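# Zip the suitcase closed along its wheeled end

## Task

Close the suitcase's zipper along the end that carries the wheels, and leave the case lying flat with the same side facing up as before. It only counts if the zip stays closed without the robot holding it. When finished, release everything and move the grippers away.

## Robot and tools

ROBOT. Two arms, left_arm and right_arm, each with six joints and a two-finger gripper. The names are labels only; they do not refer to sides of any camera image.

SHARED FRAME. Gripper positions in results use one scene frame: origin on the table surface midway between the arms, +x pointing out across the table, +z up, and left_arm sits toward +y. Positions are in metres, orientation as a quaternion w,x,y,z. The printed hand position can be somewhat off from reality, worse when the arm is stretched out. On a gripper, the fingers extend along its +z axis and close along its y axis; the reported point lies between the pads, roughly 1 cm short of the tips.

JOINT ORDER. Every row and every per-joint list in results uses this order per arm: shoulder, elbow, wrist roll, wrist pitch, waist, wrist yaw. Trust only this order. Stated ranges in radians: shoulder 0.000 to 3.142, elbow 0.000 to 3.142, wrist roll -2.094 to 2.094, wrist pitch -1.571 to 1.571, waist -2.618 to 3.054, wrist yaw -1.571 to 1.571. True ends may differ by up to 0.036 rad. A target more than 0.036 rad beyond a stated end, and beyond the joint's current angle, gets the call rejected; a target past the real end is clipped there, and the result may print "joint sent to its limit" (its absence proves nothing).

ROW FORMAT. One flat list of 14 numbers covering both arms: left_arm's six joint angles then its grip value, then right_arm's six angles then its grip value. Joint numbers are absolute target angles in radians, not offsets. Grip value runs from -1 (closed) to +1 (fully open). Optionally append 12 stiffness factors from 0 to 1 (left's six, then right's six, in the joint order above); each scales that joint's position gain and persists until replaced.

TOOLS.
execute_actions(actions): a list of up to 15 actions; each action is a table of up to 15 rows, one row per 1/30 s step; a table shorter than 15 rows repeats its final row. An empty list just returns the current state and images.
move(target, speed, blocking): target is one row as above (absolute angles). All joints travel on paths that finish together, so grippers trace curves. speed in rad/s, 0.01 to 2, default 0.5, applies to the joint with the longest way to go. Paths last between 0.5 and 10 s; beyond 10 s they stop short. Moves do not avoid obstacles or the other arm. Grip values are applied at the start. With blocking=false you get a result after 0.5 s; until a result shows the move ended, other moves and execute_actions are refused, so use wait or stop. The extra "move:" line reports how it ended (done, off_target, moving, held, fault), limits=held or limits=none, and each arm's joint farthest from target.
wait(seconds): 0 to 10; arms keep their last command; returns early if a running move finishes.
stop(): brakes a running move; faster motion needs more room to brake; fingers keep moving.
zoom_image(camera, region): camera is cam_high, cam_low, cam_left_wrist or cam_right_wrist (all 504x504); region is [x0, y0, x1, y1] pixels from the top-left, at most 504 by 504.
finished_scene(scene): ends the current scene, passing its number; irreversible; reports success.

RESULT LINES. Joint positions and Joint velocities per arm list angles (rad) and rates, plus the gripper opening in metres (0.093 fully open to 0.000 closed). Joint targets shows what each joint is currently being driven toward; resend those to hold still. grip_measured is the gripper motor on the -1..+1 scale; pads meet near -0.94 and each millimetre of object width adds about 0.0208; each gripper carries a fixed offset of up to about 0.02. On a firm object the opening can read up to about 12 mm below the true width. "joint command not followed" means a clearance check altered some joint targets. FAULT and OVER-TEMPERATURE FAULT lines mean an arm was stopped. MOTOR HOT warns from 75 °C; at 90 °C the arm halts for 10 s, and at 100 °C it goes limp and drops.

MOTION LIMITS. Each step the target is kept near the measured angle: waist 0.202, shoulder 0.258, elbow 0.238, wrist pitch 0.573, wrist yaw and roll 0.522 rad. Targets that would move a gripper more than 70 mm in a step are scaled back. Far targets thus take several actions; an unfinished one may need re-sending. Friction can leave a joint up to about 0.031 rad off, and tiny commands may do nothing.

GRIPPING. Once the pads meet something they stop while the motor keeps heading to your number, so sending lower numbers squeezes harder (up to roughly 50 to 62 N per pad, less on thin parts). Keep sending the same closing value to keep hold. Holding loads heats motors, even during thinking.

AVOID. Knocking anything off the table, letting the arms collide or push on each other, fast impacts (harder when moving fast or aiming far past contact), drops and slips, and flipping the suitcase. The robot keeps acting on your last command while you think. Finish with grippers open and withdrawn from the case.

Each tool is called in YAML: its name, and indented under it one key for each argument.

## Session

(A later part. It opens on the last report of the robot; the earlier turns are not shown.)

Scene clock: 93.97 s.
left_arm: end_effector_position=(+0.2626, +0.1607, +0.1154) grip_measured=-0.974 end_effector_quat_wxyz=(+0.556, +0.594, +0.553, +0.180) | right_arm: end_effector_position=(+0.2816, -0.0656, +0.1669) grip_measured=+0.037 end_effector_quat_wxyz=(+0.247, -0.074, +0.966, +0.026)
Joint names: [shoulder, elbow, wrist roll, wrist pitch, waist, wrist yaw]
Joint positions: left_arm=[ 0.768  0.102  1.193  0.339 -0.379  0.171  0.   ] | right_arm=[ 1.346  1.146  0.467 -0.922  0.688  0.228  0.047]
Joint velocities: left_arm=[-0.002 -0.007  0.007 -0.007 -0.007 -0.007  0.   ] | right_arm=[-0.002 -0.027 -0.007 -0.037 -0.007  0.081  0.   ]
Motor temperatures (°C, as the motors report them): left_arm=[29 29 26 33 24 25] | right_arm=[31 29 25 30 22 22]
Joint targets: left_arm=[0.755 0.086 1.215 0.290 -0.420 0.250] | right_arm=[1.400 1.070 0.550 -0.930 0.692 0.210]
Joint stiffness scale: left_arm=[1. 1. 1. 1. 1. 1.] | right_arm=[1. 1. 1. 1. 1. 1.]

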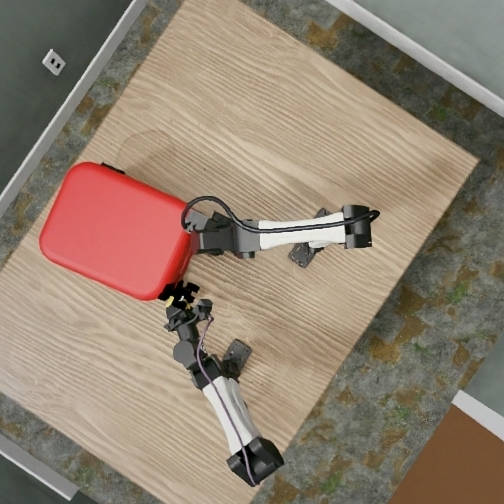

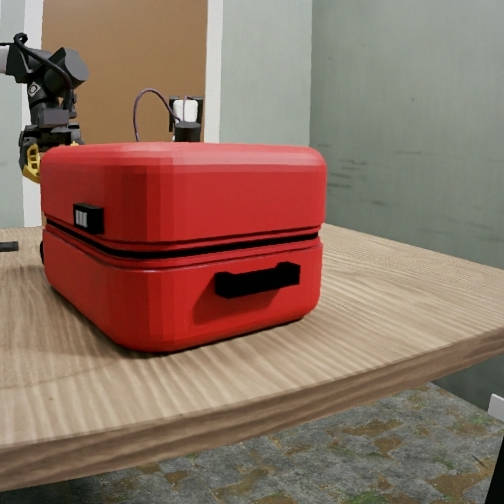

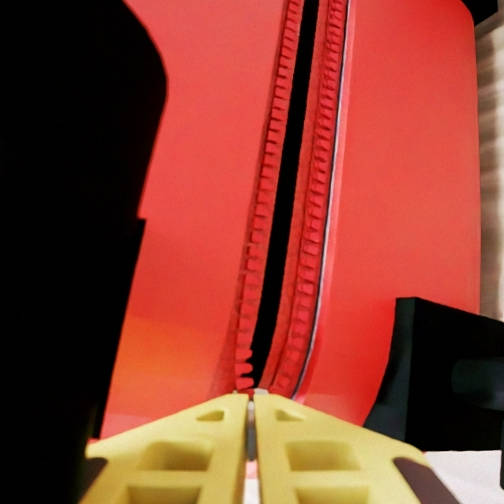

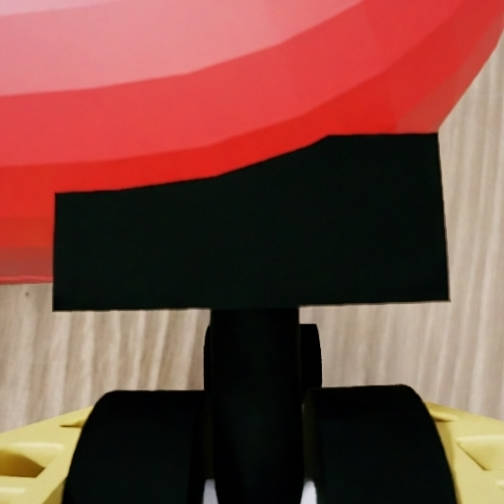

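execute_actions:
  actions:
    - [[0.74,0.073,1.115,0.342,-0.538,-0.11,-1,1.40,1.07,0.55,-0.93,0.705,0.19,-0.15]]
    - [[0.81,0.06,1.07,0.43,-0.635,-0.28,-1,1.40,1.07,0.55,-0.93,0.705,0.19,-0.15]]
    - [[0.88,0.048,1.025,0.512,-0.726,-0.44,-1,1.40,1.07,0.55,-0.93,0.705,0.19,-0.15]]

Scene clock: 97.43 s.
left_arm: end_effector_position=(+0.2650, +0.1696, +0.1155) grip_measured=-0.974 end_effector_quat_wxyz=(+0.547, +0.476, +0.634, +0.268) | right_arm: end_effector_position=(+0.2819, -0.0650, +0.1672) grip_measured=+0.037 end_effector_quat_wxyz=(+0.248, -0.072, +0.966, +0.027)
Joint names: [shoulder, elbow, wrist roll, wrist pitch, waist, wrist yaw]
Joint positions: left_arm=[ 0.853  0.06   0.973  0.504 -0.701 -0.444  0.   ] | right_arm=[ 1.346  1.146  0.471 -0.919  0.69   0.23   0.047]
Joint velocities: left_arm=[ 0.017  0.002  0.037 -0.051 -0.012 -0.051  0.   ] | right_arm=[-0.002  0.002 -0.066 -0.095  0.002  0.007 -0.001]
Motor temperatures (°C, as the motors report them): left_arm=[29 29 26 34 24 25] | right_arm=[30 28 25 30 22 22]
Joint targets: left_arm=[0.880 0.048 1.025 0.512 -0.726 -0.440] | right_arm=[1.400 1.070 0.550 -0.930 0.705 0.190]
Joint stiffness scale: left_arm=[1. 1. 1. 1. 1. 1.] | right_arm=[1. 1. 1. 1. 1. 1.]

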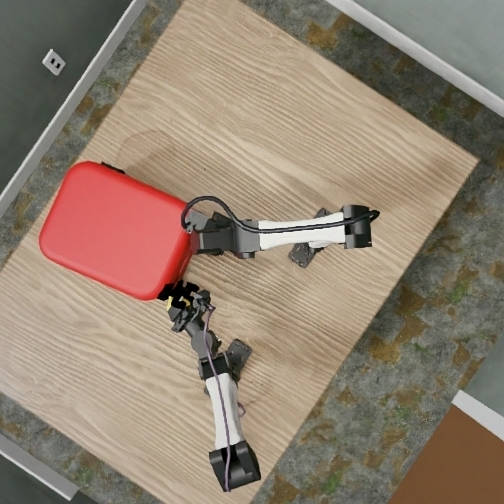

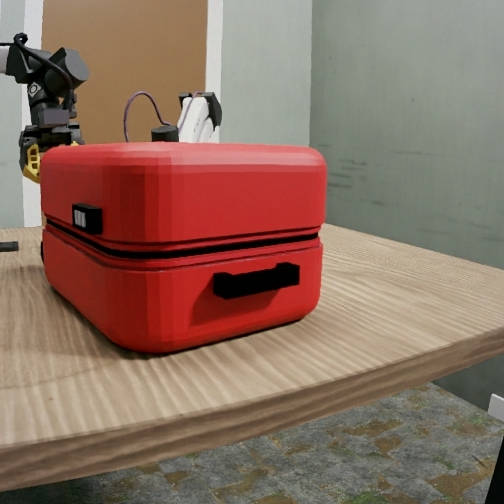

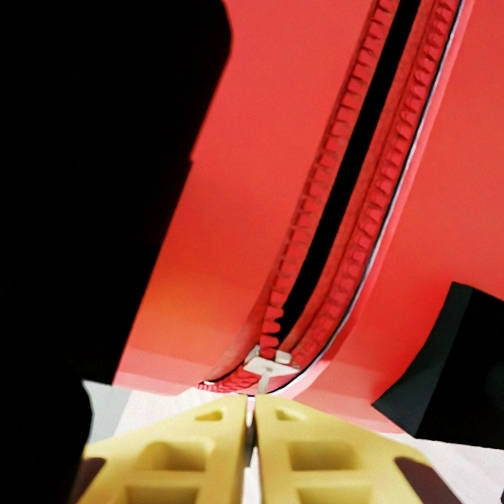

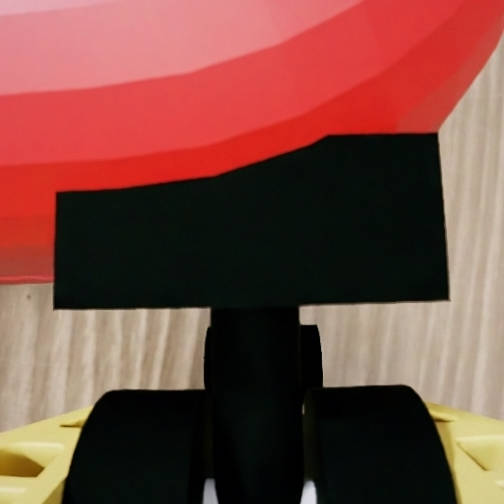

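zoom_image:
  camera: "cam_high"
  region: [140, 250, 240, 350]

Region (140, 250, 240, 350) of cam_high's 504x504 image, scaled by 5.040, with more detail than that image has.

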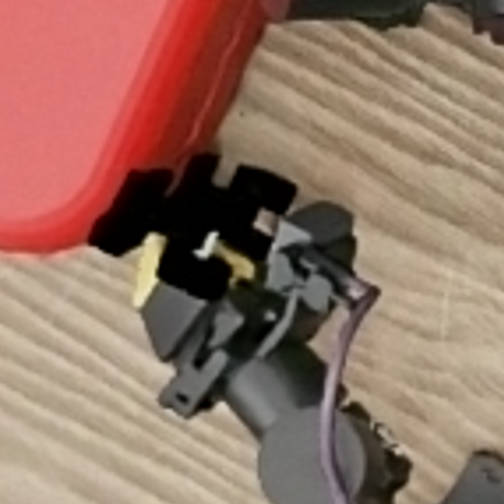

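execute_actions:
  actions:
    - [[0.99,0.09,1.07,0.59,-0.82,-0.645,-1,1.40,1.07,0.55,-0.93,0.705,0.19,-0.15]]
    - [[1.108,0.11,1.10,0.66,-0.925,-0.84,-1,1.40,1.07,0.55,-0.93,0.705,0.19,-0.15]]
    - [[1.21,0.142,1.13,0.70,-0.98,-0.97,-1,1.40,1.07,0.55,-0.93,0.705,0.19,-0.15]]
    - [[1.308,0.175,1.16,0.735,-1.034,-1.095,-1,1.40,1.07,0.55,-0.93,0.705,0.19,-0.15]]

Scene clock: 101.40 s.
left_arm: end_effector_position=(+0.2616, +0.1605, +0.1102) grip_measured=-0.976 end_effector_quat_wxyz=(+0.430, +0.488, +0.597, +0.471) | right_arm: end_effector_position=(+0.2841, -0.0657, +0.1670) grip_measured=+0.037 end_effector_quat_wxyz=(+0.255, -0.062, +0.965, +0.024)
Joint names: [shoulder, elbow, wrist roll, wrist pitch, waist, wrist yaw]
Joint positions: left_arm=[ 1.29   0.16   1.15   0.72  -1.023 -1.081  0.   ] | right_arm=[ 1.346  1.14   0.492 -0.906  0.693  0.249  0.047]
Joint velocities: left_arm=[-0.012 -0.002 -0.051 -0.037 -0.002 -0.007  0.   ] | right_arm=[ 0.002  0.007 -0.007  0.051 -0.002 -0.051  0.   ]
Motor temperatures (°C, as the motors report them): left_arm=[29 29 26 34 24 24] | right_arm=[30 28 26 30 23 22]
Joint targets: left_arm=[1.308 0.175 1.160 0.735 -1.034 -1.095] | right_arm=[1.400 1.070 0.550 -0.930 0.705 0.190]
Joint stiffness scale: left_arm=[1. 1. 1. 1. 1. 1.] | right_arm=[1. 1. 1. 1. 1. 1.]

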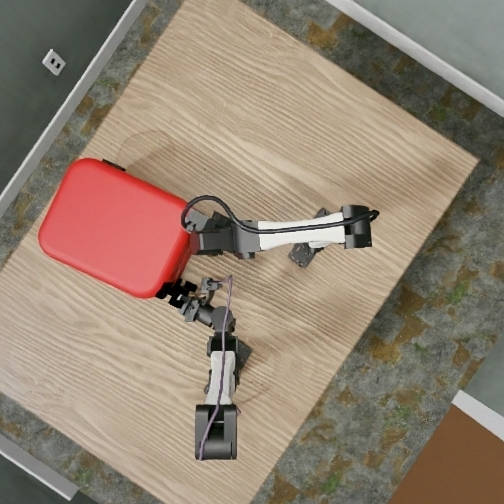

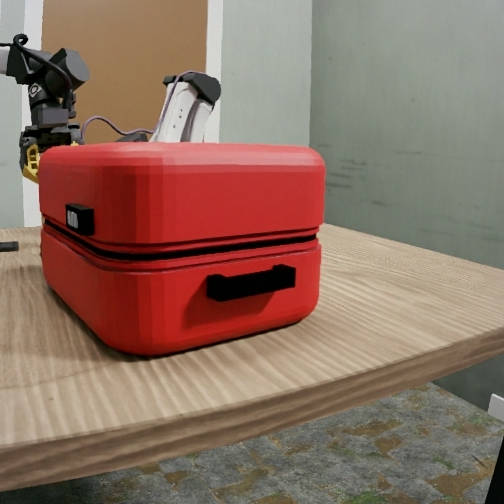

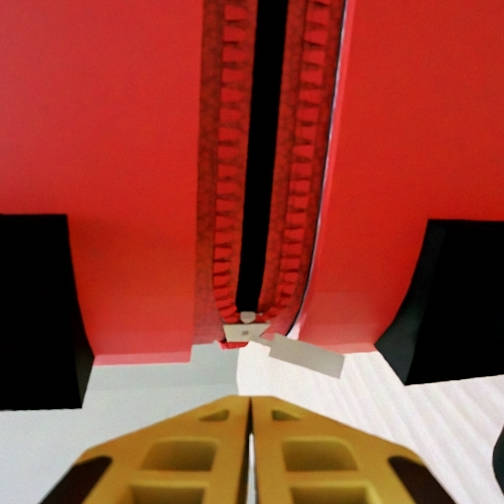

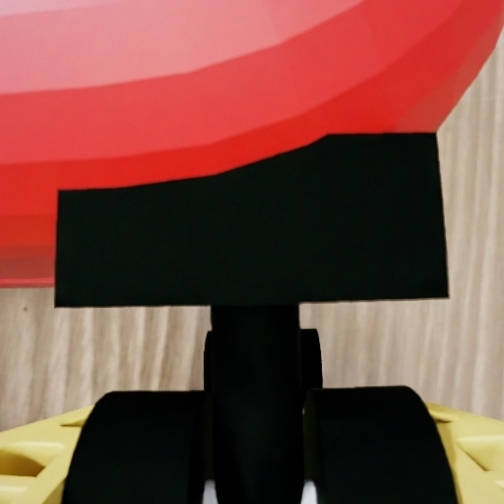

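execute_actions:
  actions:
    - [[1.33,0.15,1.22,0.80,-1.02,-1.08,0.0,1.40,1.07,0.5,-0.93,0.705,0.22,-0.15]]
    - [[1.38,0.14,1.26,0.86,-0.98,-1.045,0.0,1.40,1.07,0.5,-0.93,0.705,0.22,-0.15]]
    - [[1.419,0.14,1.293,0.91,-0.945,-1.012,0.0,1.40,1.07,0.5,-0.93,0.705,0.22,-0.15]]

Scene clock: 103.83 s.
left_arm: end_effector_position=(+0.2720, +0.1663, +0.1003) grip_measured=-0.002 end_effector_quat_wxyz=(+0.405, +0.510, +0.578, +0.491) | right_arm: end_effector_position=(+0.2860, -0.0651, +0.1672) grip_measured=+0.037 end_effector_quat_wxyz=(+0.261, -0.061, +0.963, +0.023)
Joint names: [shoulder, elbow, wrist roll, wrist pitch, waist, wrist yaw]
Joint positions: left_arm=[ 1.398  0.145  1.272  0.872 -0.961 -1.035  0.045] | right_arm=[ 1.346  1.136  0.492 -0.893  0.696  0.258  0.047]
Joint velocities: left_arm=[-0.002 -0.007 -0.051  0.022  0.002 -0.007  0.003] | right_arm=[ 0.002 -0.002  0.022 -0.022 -0.022  0.022 -0.001]
Motor temperatures (°C, as the motors report them): left_arm=[29 29 26 34 24 24] | right_arm=[30 28 26 30 23 22]
Joint targets: left_arm=[1.419 0.140 1.293 0.910 -0.945 -1.012] | right_arm=[1.400 1.070 0.500 -0.930 0.705 0.220]
Joint stiffness scale: left_arm=[1. 1. 1. 1. 1. 1.] | right_arm=[1. 1. 1. 1. 1. 1.]

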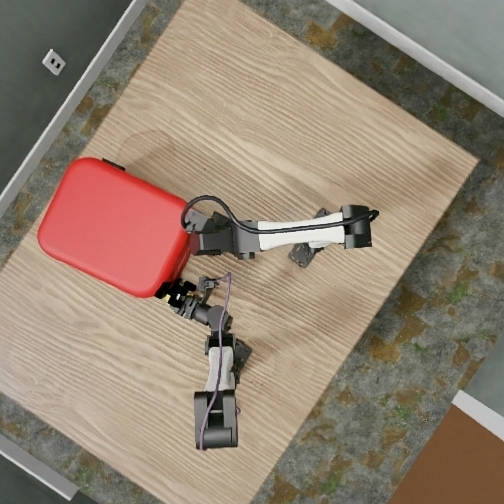

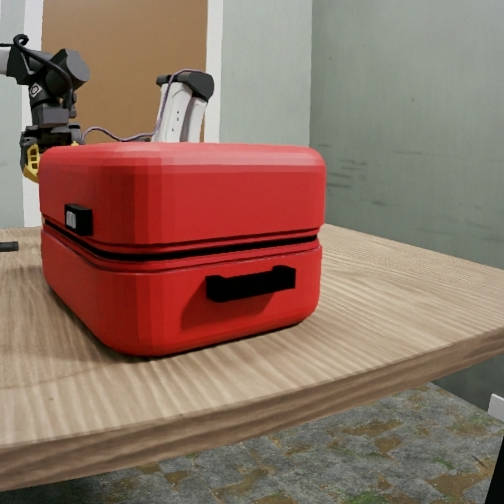

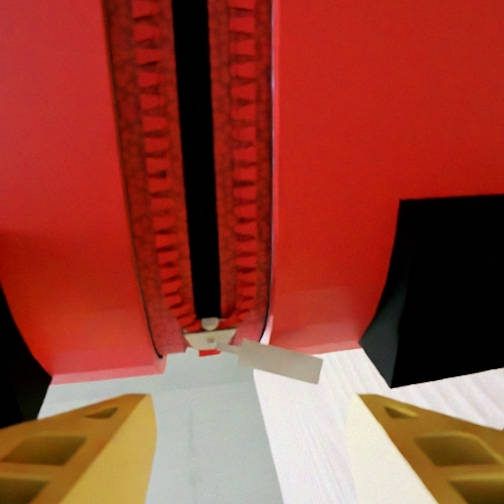

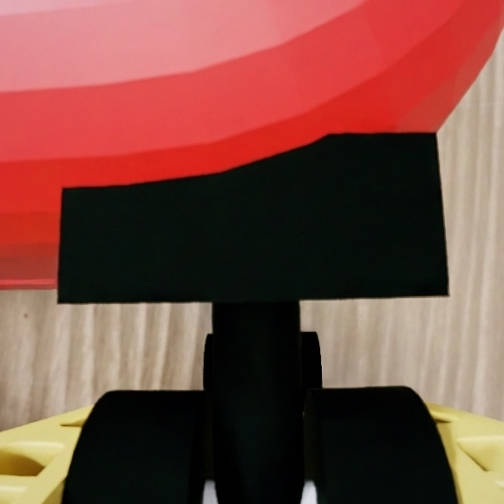

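zoom_image:
  camera: "cam_high"
  region: [145, 255, 245, 345]

Region (145, 255, 245, 345) of cam_high's 504x504 image, scaled by 5.040, with more detail than that image has; it fills the top 454 rows of this view, and the rest is white.

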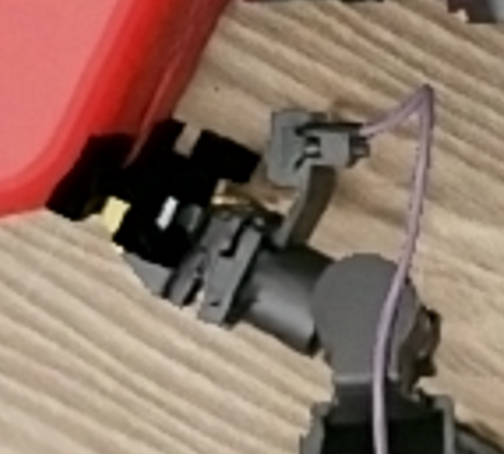

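execute_actions:
  actions:
    - [[1.50,0.105,1.32,1.08,-0.99,-1.08,0.0,1.40,1.07,0.5,-0.93,0.705,0.24,-0.15]]
    - [[1.58,0.088,1.36,1.23,-1.0,-1.088,0.0,1.40,1.07,0.5,-0.93,0.705,0.24,-0.15]]
    - [[1.635,0.075,1.383,1.342,-1.0,-1.088,0.0,1.40,1.07,0.5,-0.93,0.705,0.24,-0.15]]

Scene clock: 107.63 s.
left_arm: end_effector_position=(+0.2692, +0.1670, +0.1036) grip_measured=-0.002 end_effector_quat_wxyz=(+0.436, +0.475, +0.568, +0.512) | right_arm: end_effector_position=(+0.2862, -0.0652, +0.1673) grip_measured=+0.037 end_effector_quat_wxyz=(+0.261, -0.061, +0.963, +0.023)
Joint names: [shoulder, elbow, wrist roll, wrist pitch, waist, wrist yaw]
Joint positions: left_arm=[ 1.615  0.09   1.374  1.314 -0.987 -1.095  0.045] | right_arm=[ 1.346  1.136  0.492 -0.893  0.696  0.259  0.047]
Joint velocities: left_arm=[-0.012  0.002  0.051 -0.081  0.007 -0.022 -0.001] | right_arm=[-0.007  0.007  0.007 -0.037 -0.002  0.051 -0.   ]
Motor temperatures (°C, as the motors report them): left_arm=[28 29 26 35 24 24] | right_arm=[29 28 25 30 23 22]
Joint targets: left_arm=[1.635 0.075 1.383 1.342 -1.000 -1.088] | right_arm=[1.400 1.070 0.500 -0.930 0.705 0.240]
Joint stiffness scale: left_arm=[1. 1. 1. 1. 1. 1.] | right_arm=[1. 1. 1. 1. 1. 1.]

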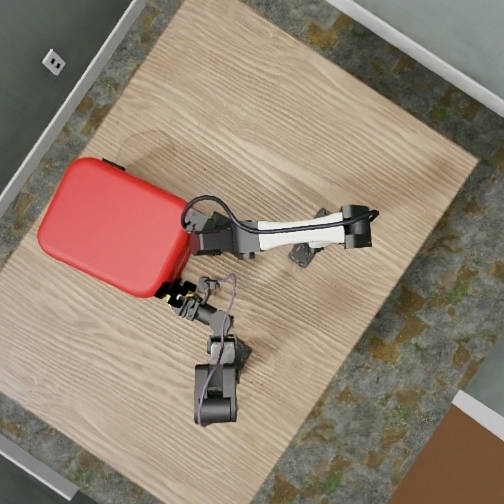

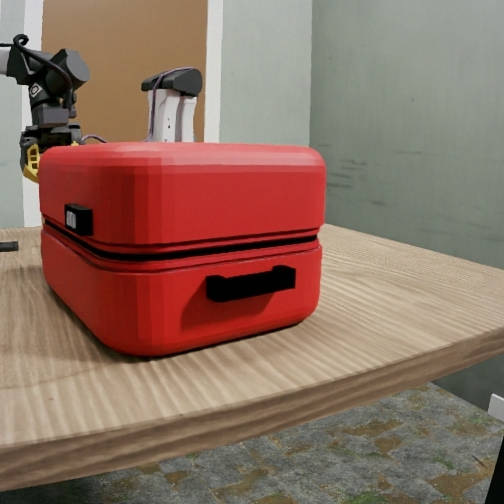

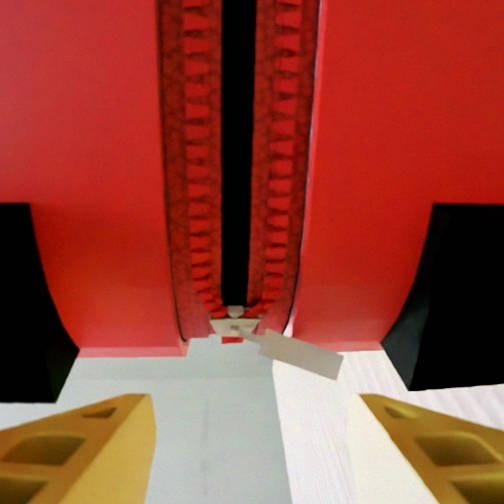

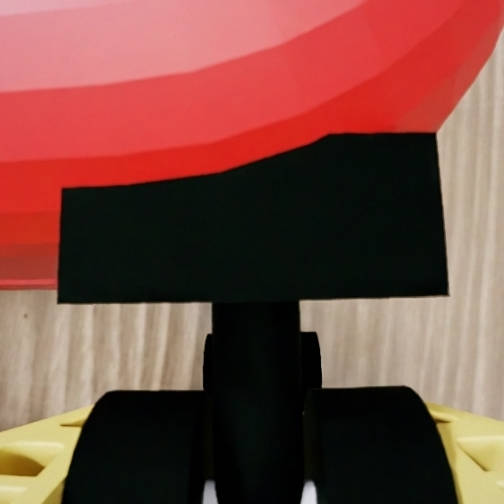

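execute_actions:
  actions:
    - [[1.69,0.085,1.383,1.395,-0.985,-1.08,0.1,1.40,1.07,0.5,-0.93,0.705,0.24,-0.15]]
    - [[1.70,0.115,1.383,1.39,-0.945,-1.045,0.1,1.40,1.07,0.5,-0.93,0.705,0.24,-0.15]]
    - [[1.707,0.139,1.383,1.38,-0.91,-1.01,0.1,1.40,1.07,0.5,-0.93,0.705,0.24,-0.15]]

Scene clock: 109.50 s.
left_arm: end_effector_position=(+0.2823, +0.1683, +0.1033) grip_measured=+0.093 end_effector_quat_wxyz=(+0.437, +0.471, +0.568, +0.515) | right_arm: end_effector_position=(+0.2918, -0.0650, +0.1675) grip_measured=+0.037 end_effector_quat_wxyz=(+0.271, -0.047, +0.961, +0.020)
Joint names: [shoulder, elbow, wrist roll, wrist pitch, waist, wrist yaw]
Joint positions: left_arm=[ 1.68   0.115  1.405  1.387 -0.929 -1.045  0.05 ] | right_arm=[ 1.355  1.136  0.514 -0.872  0.696  0.28   0.047]
Joint velocities: left_arm=[-0.017 -0.002  0.022 -0.022  0.007 -0.066 -0.002] | right_arm=[-0.002 -0.012  0.007 -0.022  0.002 -0.051 -0.001]
Motor temperatures (°C, as the motors report them): left_arm=[28 29 26 35 24 24] | right_arm=[29 28 25 30 23 22]
Joint targets: left_arm=[1.707 0.139 1.383 1.380 -0.910 -1.010] | right_arm=[1.400 1.070 0.500 -0.930 0.705 0.240]
Joint stiffness scale: left_arm=[1. 1. 1. 1. 1. 1.] | right_arm=[1. 1. 1. 1. 1. 1.]

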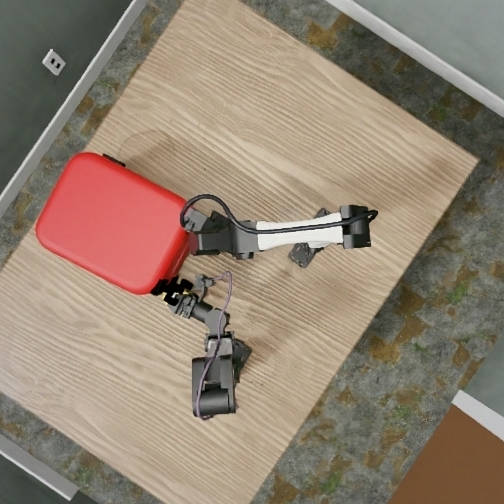

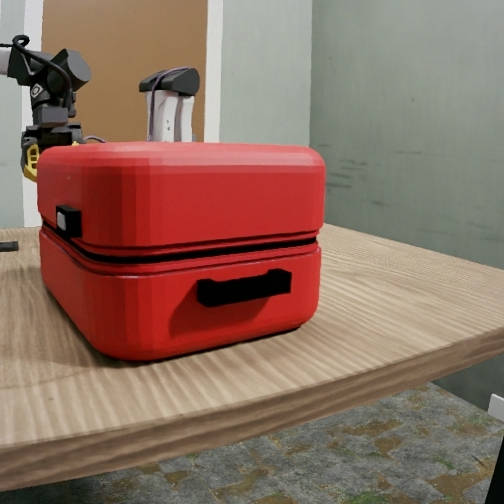

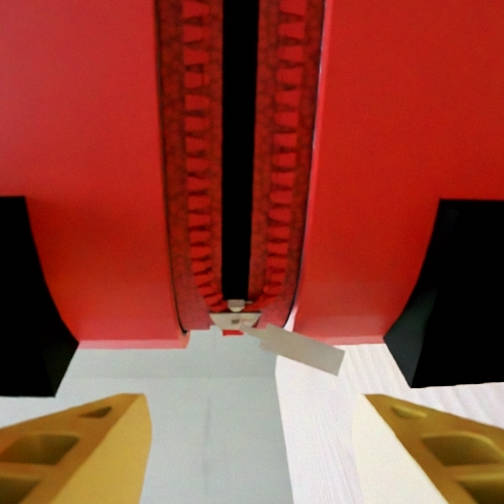

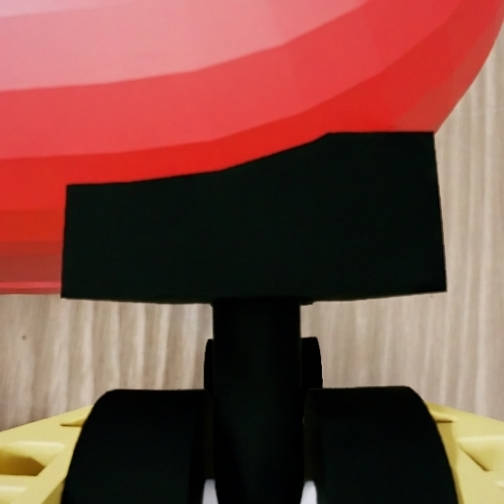

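execute_actions:
  actions:
    - [[1.66,0.07,1.383,1.37,-1.0,-1.10,0.1,1.38,1.07,0.5,-0.90,0.705,0.28,-0.15]]
    - [[1.62,0.045,1.383,1.37,-1.07,-1.17,-0.3,1.38,1.07,0.5,-0.90,0.705,0.28,-0.15]]

zoom_image:
  camera: "cam_low"
  region: [0, 60, 130, 190]

zoom_image:
  camera: "cam_high"
  region: [140, 240, 250, 350]

Scene clock: 111.57 s.
left_arm: end_effector_position=(+0.2560, +0.1635, +0.1040) grip_measured=-0.298 end_effector_quat_wxyz=(+0.442, +0.476, +0.559, +0.516) | right_arm: end_effector_position=(+0.2908, -0.0651, +0.1674) grip_measured=+0.037 end_effector_quat_wxyz=(+0.270, -0.057, +0.961, +0.019)
Joint names: [shoulder, elbow, wrist roll, wrist pitch, waist, wrist yaw]
Joint positions: left_arm=[ 1.641  0.06   1.391  1.389 -1.059 -1.157  0.031] | right_arm=[ 1.352  1.134  0.493 -0.873  0.696  0.277  0.047]
Joint velocities: left_arm=[ 0.002 -0.012 -0.022 -0.022 -0.022  0.007  0.001] | right_arm=[ 0.012 -0.012  0.051  0.095 -0.002 -0.066  0.   ]
Motor temperatures (°C, as the motors report them): left_arm=[28 29 26 34 24 24] | right_arm=[29 27 25 30 23 22]
Joint targets: left_arm=[1.620 0.045 1.383 1.370 -1.070 -1.170] | right_arm=[1.380 1.070 0.500 -0.900 0.705 0.280]
Joint stiffness scale: left_arm=[1. 1. 1. 1. 1. 1.] | right_arm=[1. 1. 1. 1. 1. 1.]

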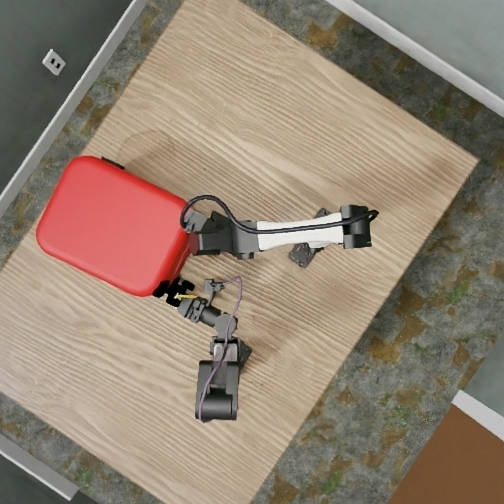

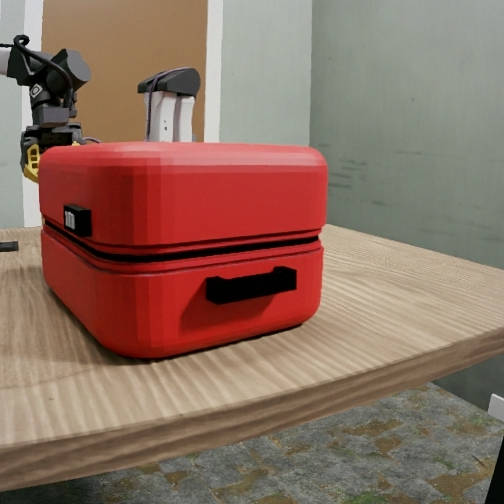

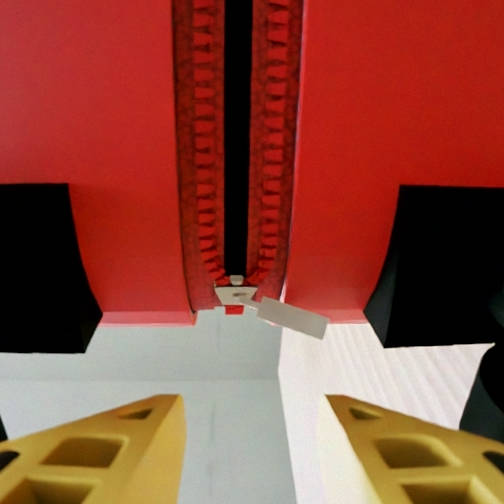

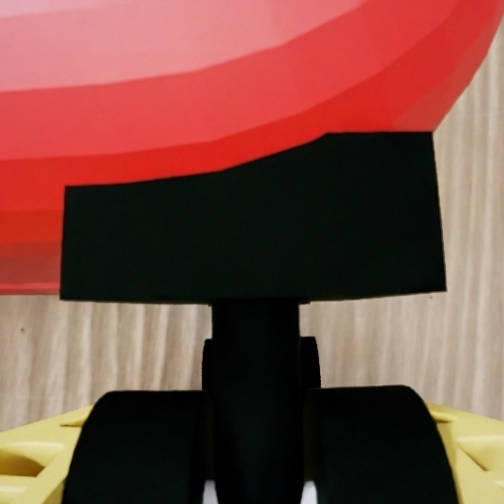

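Region (0, 60, 130, 190) of cam_low's 504x504 image, scaled by 3.877, with more detail than that image has.

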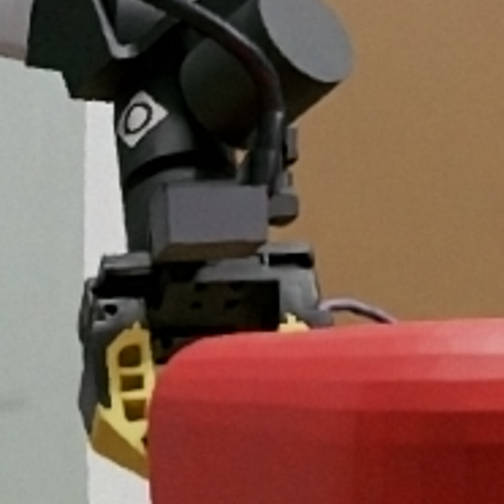

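Region (140, 240, 250, 350) of cam_high's 504x504 image, scaled by 4.582, with more detail than that image has.

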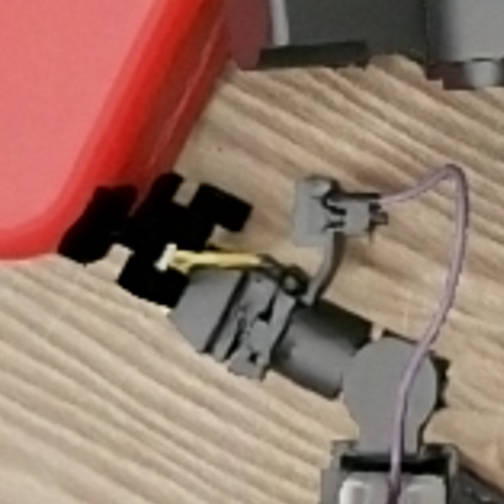

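execute_actions:
  actions:
    - [[1.63,0.06,1.39,1.375,-0.92,-1.157,-0.3,1.38,1.07,0.5,-0.90,0.705,0.28,-0.15]]
    - [[1.43,0.055,1.41,1.145,-0.82,-0.95,0.15,1.38,1.07,0.5,-0.90,0.705,0.28,-0.15]]
    - [[1.23,0.05,1.43,0.915,-0.72,-0.74,0.2,1.38,1.07,0.5,-0.90,0.705,0.28,-0.15]]
    - [[1.03,0.045,1.445,0.685,-0.62,-0.535,0.2,1.38,1.07,0.5,-0.90,0.705,0.28,-0.15]]
    - [[0.835,0.04,1.455,0.455,-0.517,-0.33,0.2,1.38,1.07,0.5,-0.90,0.705,0.28,-0.15]]

Scene clock: 116.87 s.
left_arm: end_effector_position=(+0.2745, +0.2028, +0.1036) grip_measured=+0.199 end_effector_quat_wxyz=(+0.444, +0.597, +0.541, +0.392) | right_arm: end_effector_position=(+0.2915, -0.0646, +0.1675) grip_measured=+0.037 end_effector_quat_wxyz=(+0.272, -0.056, +0.961, +0.020)
Joint names: [shoulder, elbow, wrist roll, wrist pitch, waist, wrist yaw]
Joint positions: left_arm=[ 0.849  0.046  1.445  0.481 -0.529 -0.348  0.055] | right_arm=[ 1.352  1.133  0.495 -0.868  0.696  0.277  0.047]
Joint velocities: left_arm=[-0.002  0.012 -0.037 -0.066 -0.002 -0.007 -0.   ] | right_arm=[-0.012 -0.002 -0.066 -0.081 -0.002  0.066  0.   ]
Motor temperatures (°C, as the motors report them): left_arm=[29 29 26 34 24 24] | right_arm=[29 27 25 30 23 22]
Joint targets: left_arm=[0.835 0.040 1.455 0.455 -0.517 -0.330] | right_arm=[1.380 1.070 0.500 -0.900 0.705 0.280]
Joint stiffness scale: left_arm=[1. 1. 1. 1. 1. 1.] | right_arm=[1. 1. 1. 1. 1. 1.]

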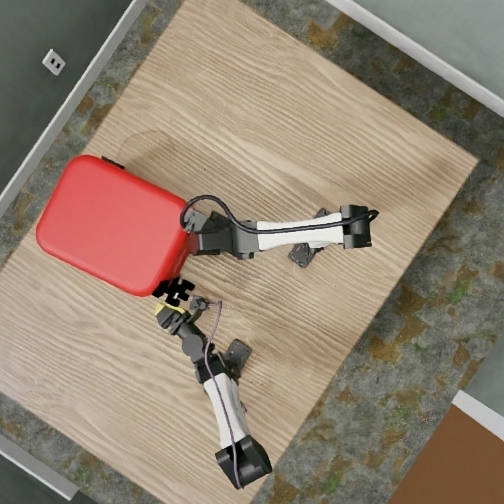

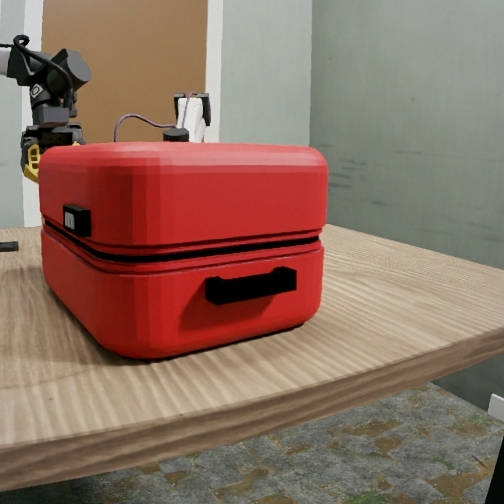

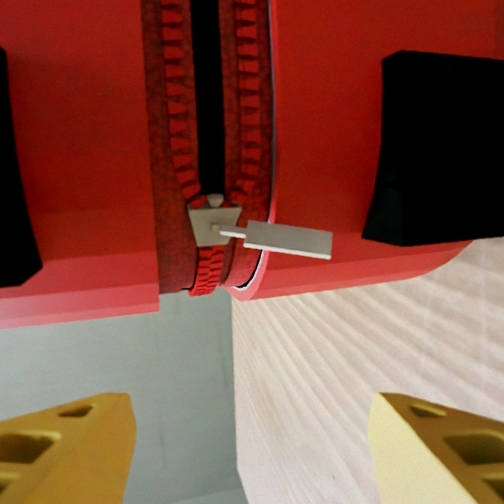

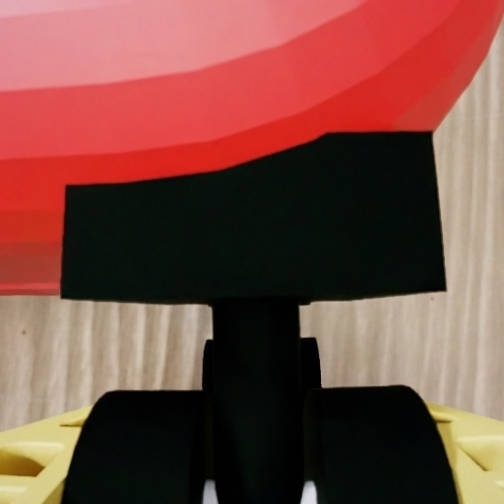

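execute_actions:
  actions:
    - [[0.96,0.05,1.45,0.60,-0.57,-0.38,0.2,1.38,1.07,0.5,-0.90,0.705,0.28,-0.15]]
    - [[1.06,0.05,1.45,0.715,-0.605,-0.415,0.2,1.38,1.07,0.5,-0.90,0.705,0.28,-0.15]]
    - [[1.155,0.05,1.45,0.83,-0.637,-0.448,0.2,1.38,1.07,0.5,-0.90,0.705,0.28,-0.15]]

Scene clock: 118.90 s.
left_arm: end_effector_position=(+0.2864, +0.1910, +0.1008) grip_measured=+0.199 end_effector_quat_wxyz=(+0.448, +0.576, +0.542, +0.417) | right_arm: end_effector_position=(+0.2928, -0.0656, +0.1676) grip_measured=+0.037 end_effector_quat_wxyz=(+0.275, -0.052, +0.960, +0.017)
Joint names: [shoulder, elbow, wrist roll, wrist pitch, waist, wrist yaw]
Joint positions: left_arm=[ 1.131  0.047  1.43   0.798 -0.614 -0.479  0.055] | right_arm=[ 1.352  1.13   0.5   -0.862  0.696  0.287  0.047]
Joint velocities: left_arm=[-0.012  0.002  0.007  0.022 -0.022  0.022  0.001] | right_arm=[ 0.027  0.012  0.007 -0.066 -0.012 -0.037 -0.   ]
Motor temperatures (°C, as the motors report them): left_arm=[28 29 26 35 24 24] | right_arm=[29 27 25 30 23 22]
Joint targets: left_arm=[1.155 0.050 1.450 0.830 -0.637 -0.448] | right_arm=[1.380 1.070 0.500 -0.900 0.705 0.280]
Joint stiffness scale: left_arm=[1. 1. 1. 1. 1. 1.] | right_arm=[1. 1. 1. 1. 1. 1.]

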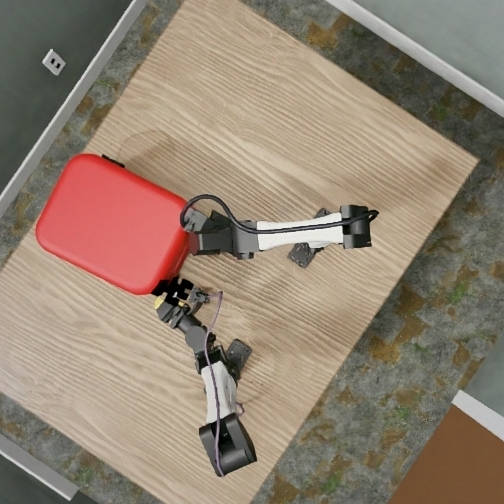

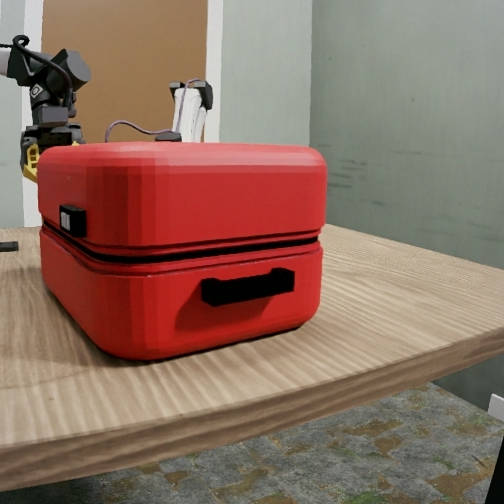

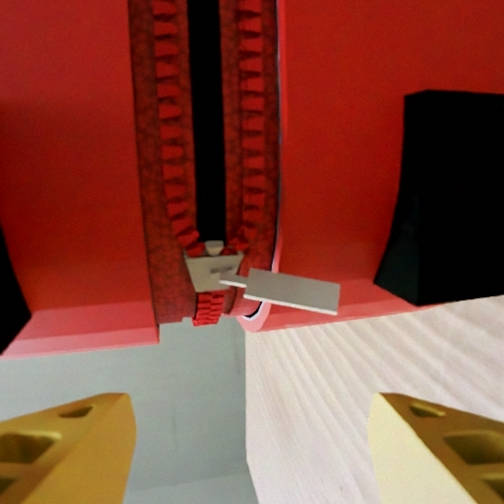

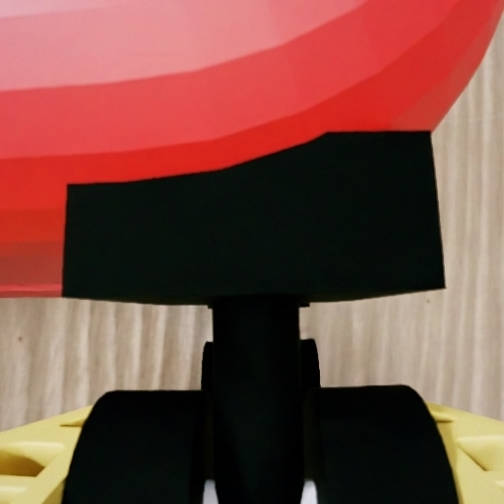

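zoom_image:
  camera: "cam_high"
  region: [135, 255, 235, 345]

Region (135, 255, 235, 345) of cam_high's 504x504 image, scaled by 5.040, with more detail than that image has; it fills the top 454 rows of this view, and the rest is white.

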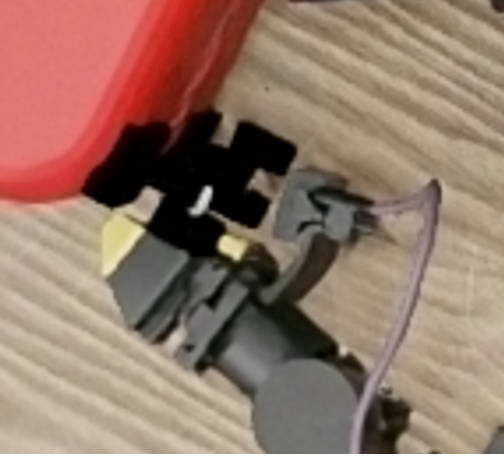

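execute_actions:
  actions:
    - [[1.05,0.047,1.45,0.72,-0.46,-0.40,0.2,1.38,1.07,0.5,-0.90,0.705,0.28,-0.15]]
    - [[0.96,0.047,1.5,0.60,-0.28,-0.07,0.2,1.38,1.07,0.5,-0.90,0.705,0.28,-0.15]]
    - [[0.92,0.047,1.58,0.55,-0.11,0.26,0.2,1.38,1.07,0.5,-0.90,0.705,0.28,-0.15]]
    - [[1.12,0.044,1.66,0.78,0.02,0.53,0.2,1.38,1.07,0.5,-0.90,0.705,0.28,-0.15]]
    - [[1.31,0.042,1.73,1.0,0.13,0.78,0.2,1.38,1.07,0.5,-0.90,0.705,0.28,-0.15]]
    - [[1.478,0.041,1.78,1.182,0.222,1.008,0.2,1.38,1.07,0.5,-0.90,0.705,0.28,-0.15]]

Scene clock: 122.90 s.
left_arm: end_effector_position=(+0.2778, +0.2087, +0.1008) grip_measured=+0.199 end_effector_quat_wxyz=(+0.603, +0.688, +0.310, +0.258) | right_arm: end_effector_position=(+0.2928, -0.0656, +0.1676) grip_measured=+0.037 end_effector_quat_wxyz=(+0.275, -0.052, +0.960, +0.018)
Joint names: [shoulder, elbow, wrist roll, wrist pitch, waist, wrist yaw]
Joint positions: left_arm=[1.464 0.048 1.769 1.158 0.21  0.989 0.055] | right_arm=[ 1.352  1.13   0.501 -0.862  0.696  0.287  0.047]
Joint velocities: left_arm=[ 0.007 -0.007  0.007  0.037 -0.017  0.022  0.001] | right_arm=[-0.002 -0.012  0.051 -0.037 -0.007 -0.022 -0.001]
Motor temperatures (°C, as the motors report them): left_arm=[28 29 26 35 24 24] | right_arm=[28 27 25 30 23 22]
Joint targets: left_arm=[1.478 0.041 1.780 1.182 0.222 1.008] | right_arm=[1.380 1.070 0.500 -0.900 0.705 0.280]
Joint stiffness scale: left_arm=[1. 1. 1. 1. 1. 1.] | right_arm=[1. 1. 1. 1. 1. 1.]

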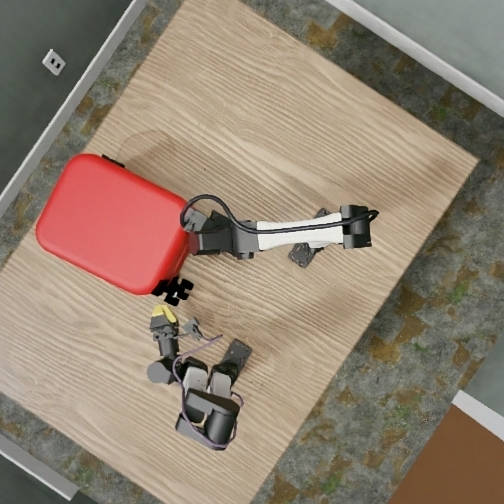

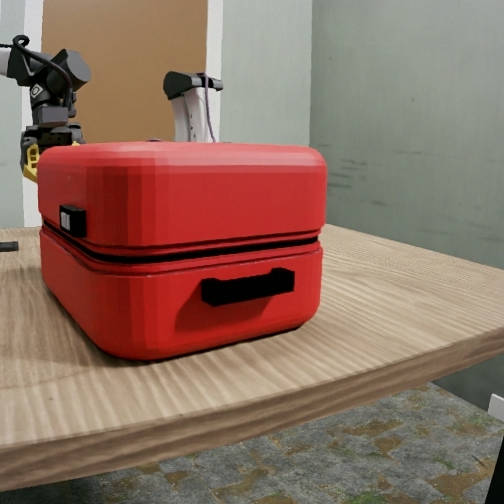

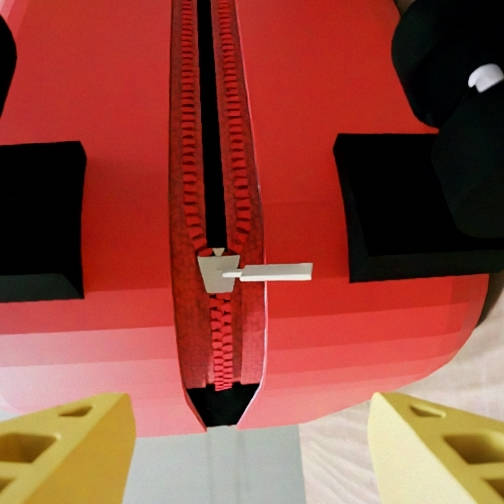

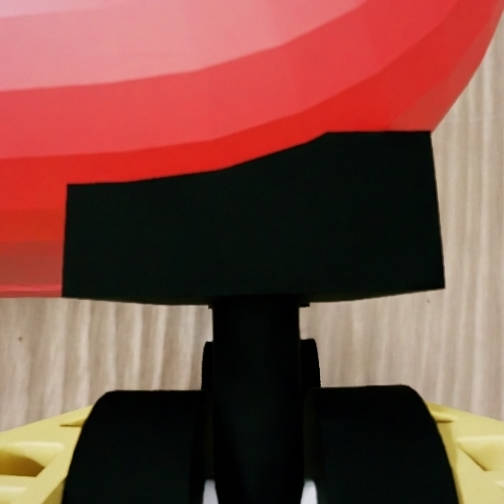

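execute_actions:
  actions:
    - [[1.535,0.085,1.745,1.23,0.115,0.90,0.2,1.38,1.07,0.5,-0.90,0.705,0.28,-0.15]]
    - [[1.60,0.117,1.715,1.28,0.02,0.812,0.2,1.38,1.07,0.5,-0.90,0.705,0.28,-0.15]]

Scene clock: 124.37 s.
left_arm: end_effector_position=(+0.2978, +0.1805, +0.0984) grip_measured=+0.199 end_effector_quat_wxyz=(+0.601, +0.694, +0.303, +0.257) | right_arm: end_effector_position=(+0.2928, -0.0656, +0.1676) grip_measured=+0.037 end_effector_quat_wxyz=(+0.275, -0.052, +0.960, +0.018)
Joint names: [shoulder, elbow, wrist roll, wrist pitch, waist, wrist yaw]
Joint positions: left_arm=[1.58  0.102 1.723 1.261 0.031 0.826 0.055] | right_arm=[ 1.352  1.13   0.501 -0.862  0.696  0.287  0.047]
Joint velocities: left_arm=[-0.002 -0.007 -0.037  0.066 -0.002 -0.037 -0.   ] | right_arm=[ 0.012 -0.007  0.051 -0.11   0.002  0.007  0.   ]
Motor temperatures (°C, as the motors report them): left_arm=[28 29 26 35 24 24] | right_arm=[28 27 25 30 23 22]
Joint targets: left_arm=[1.600 0.117 1.715 1.280 0.020 0.812] | right_arm=[1.380 1.070 0.500 -0.900 0.705 0.280]
Joint stiffness scale: left_arm=[1. 1. 1. 1. 1. 1.] | right_arm=[1. 1. 1. 1. 1. 1.]

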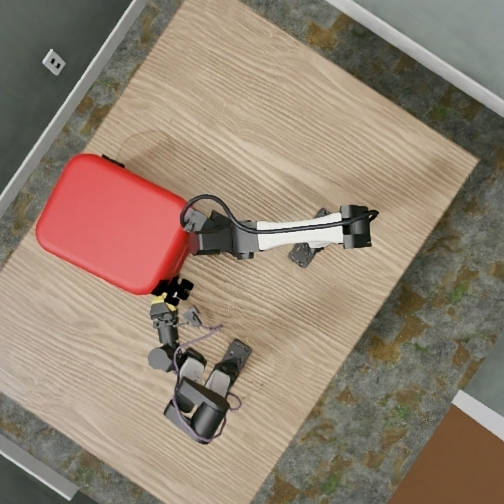

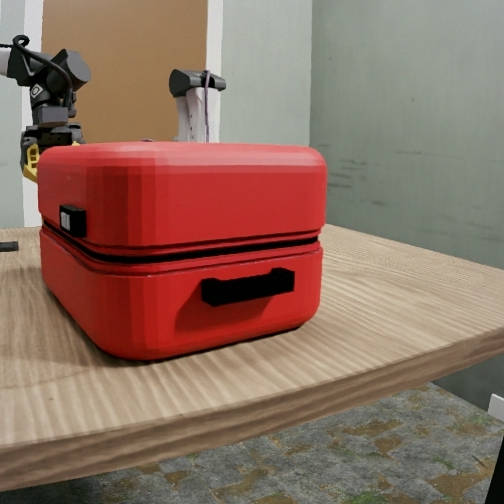

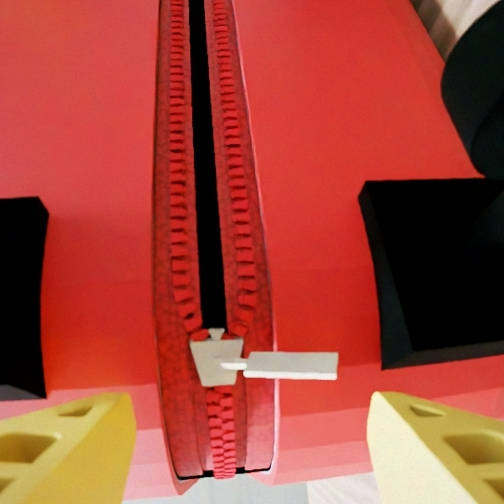

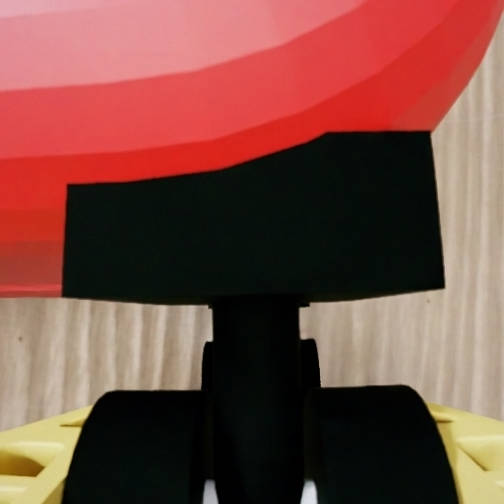

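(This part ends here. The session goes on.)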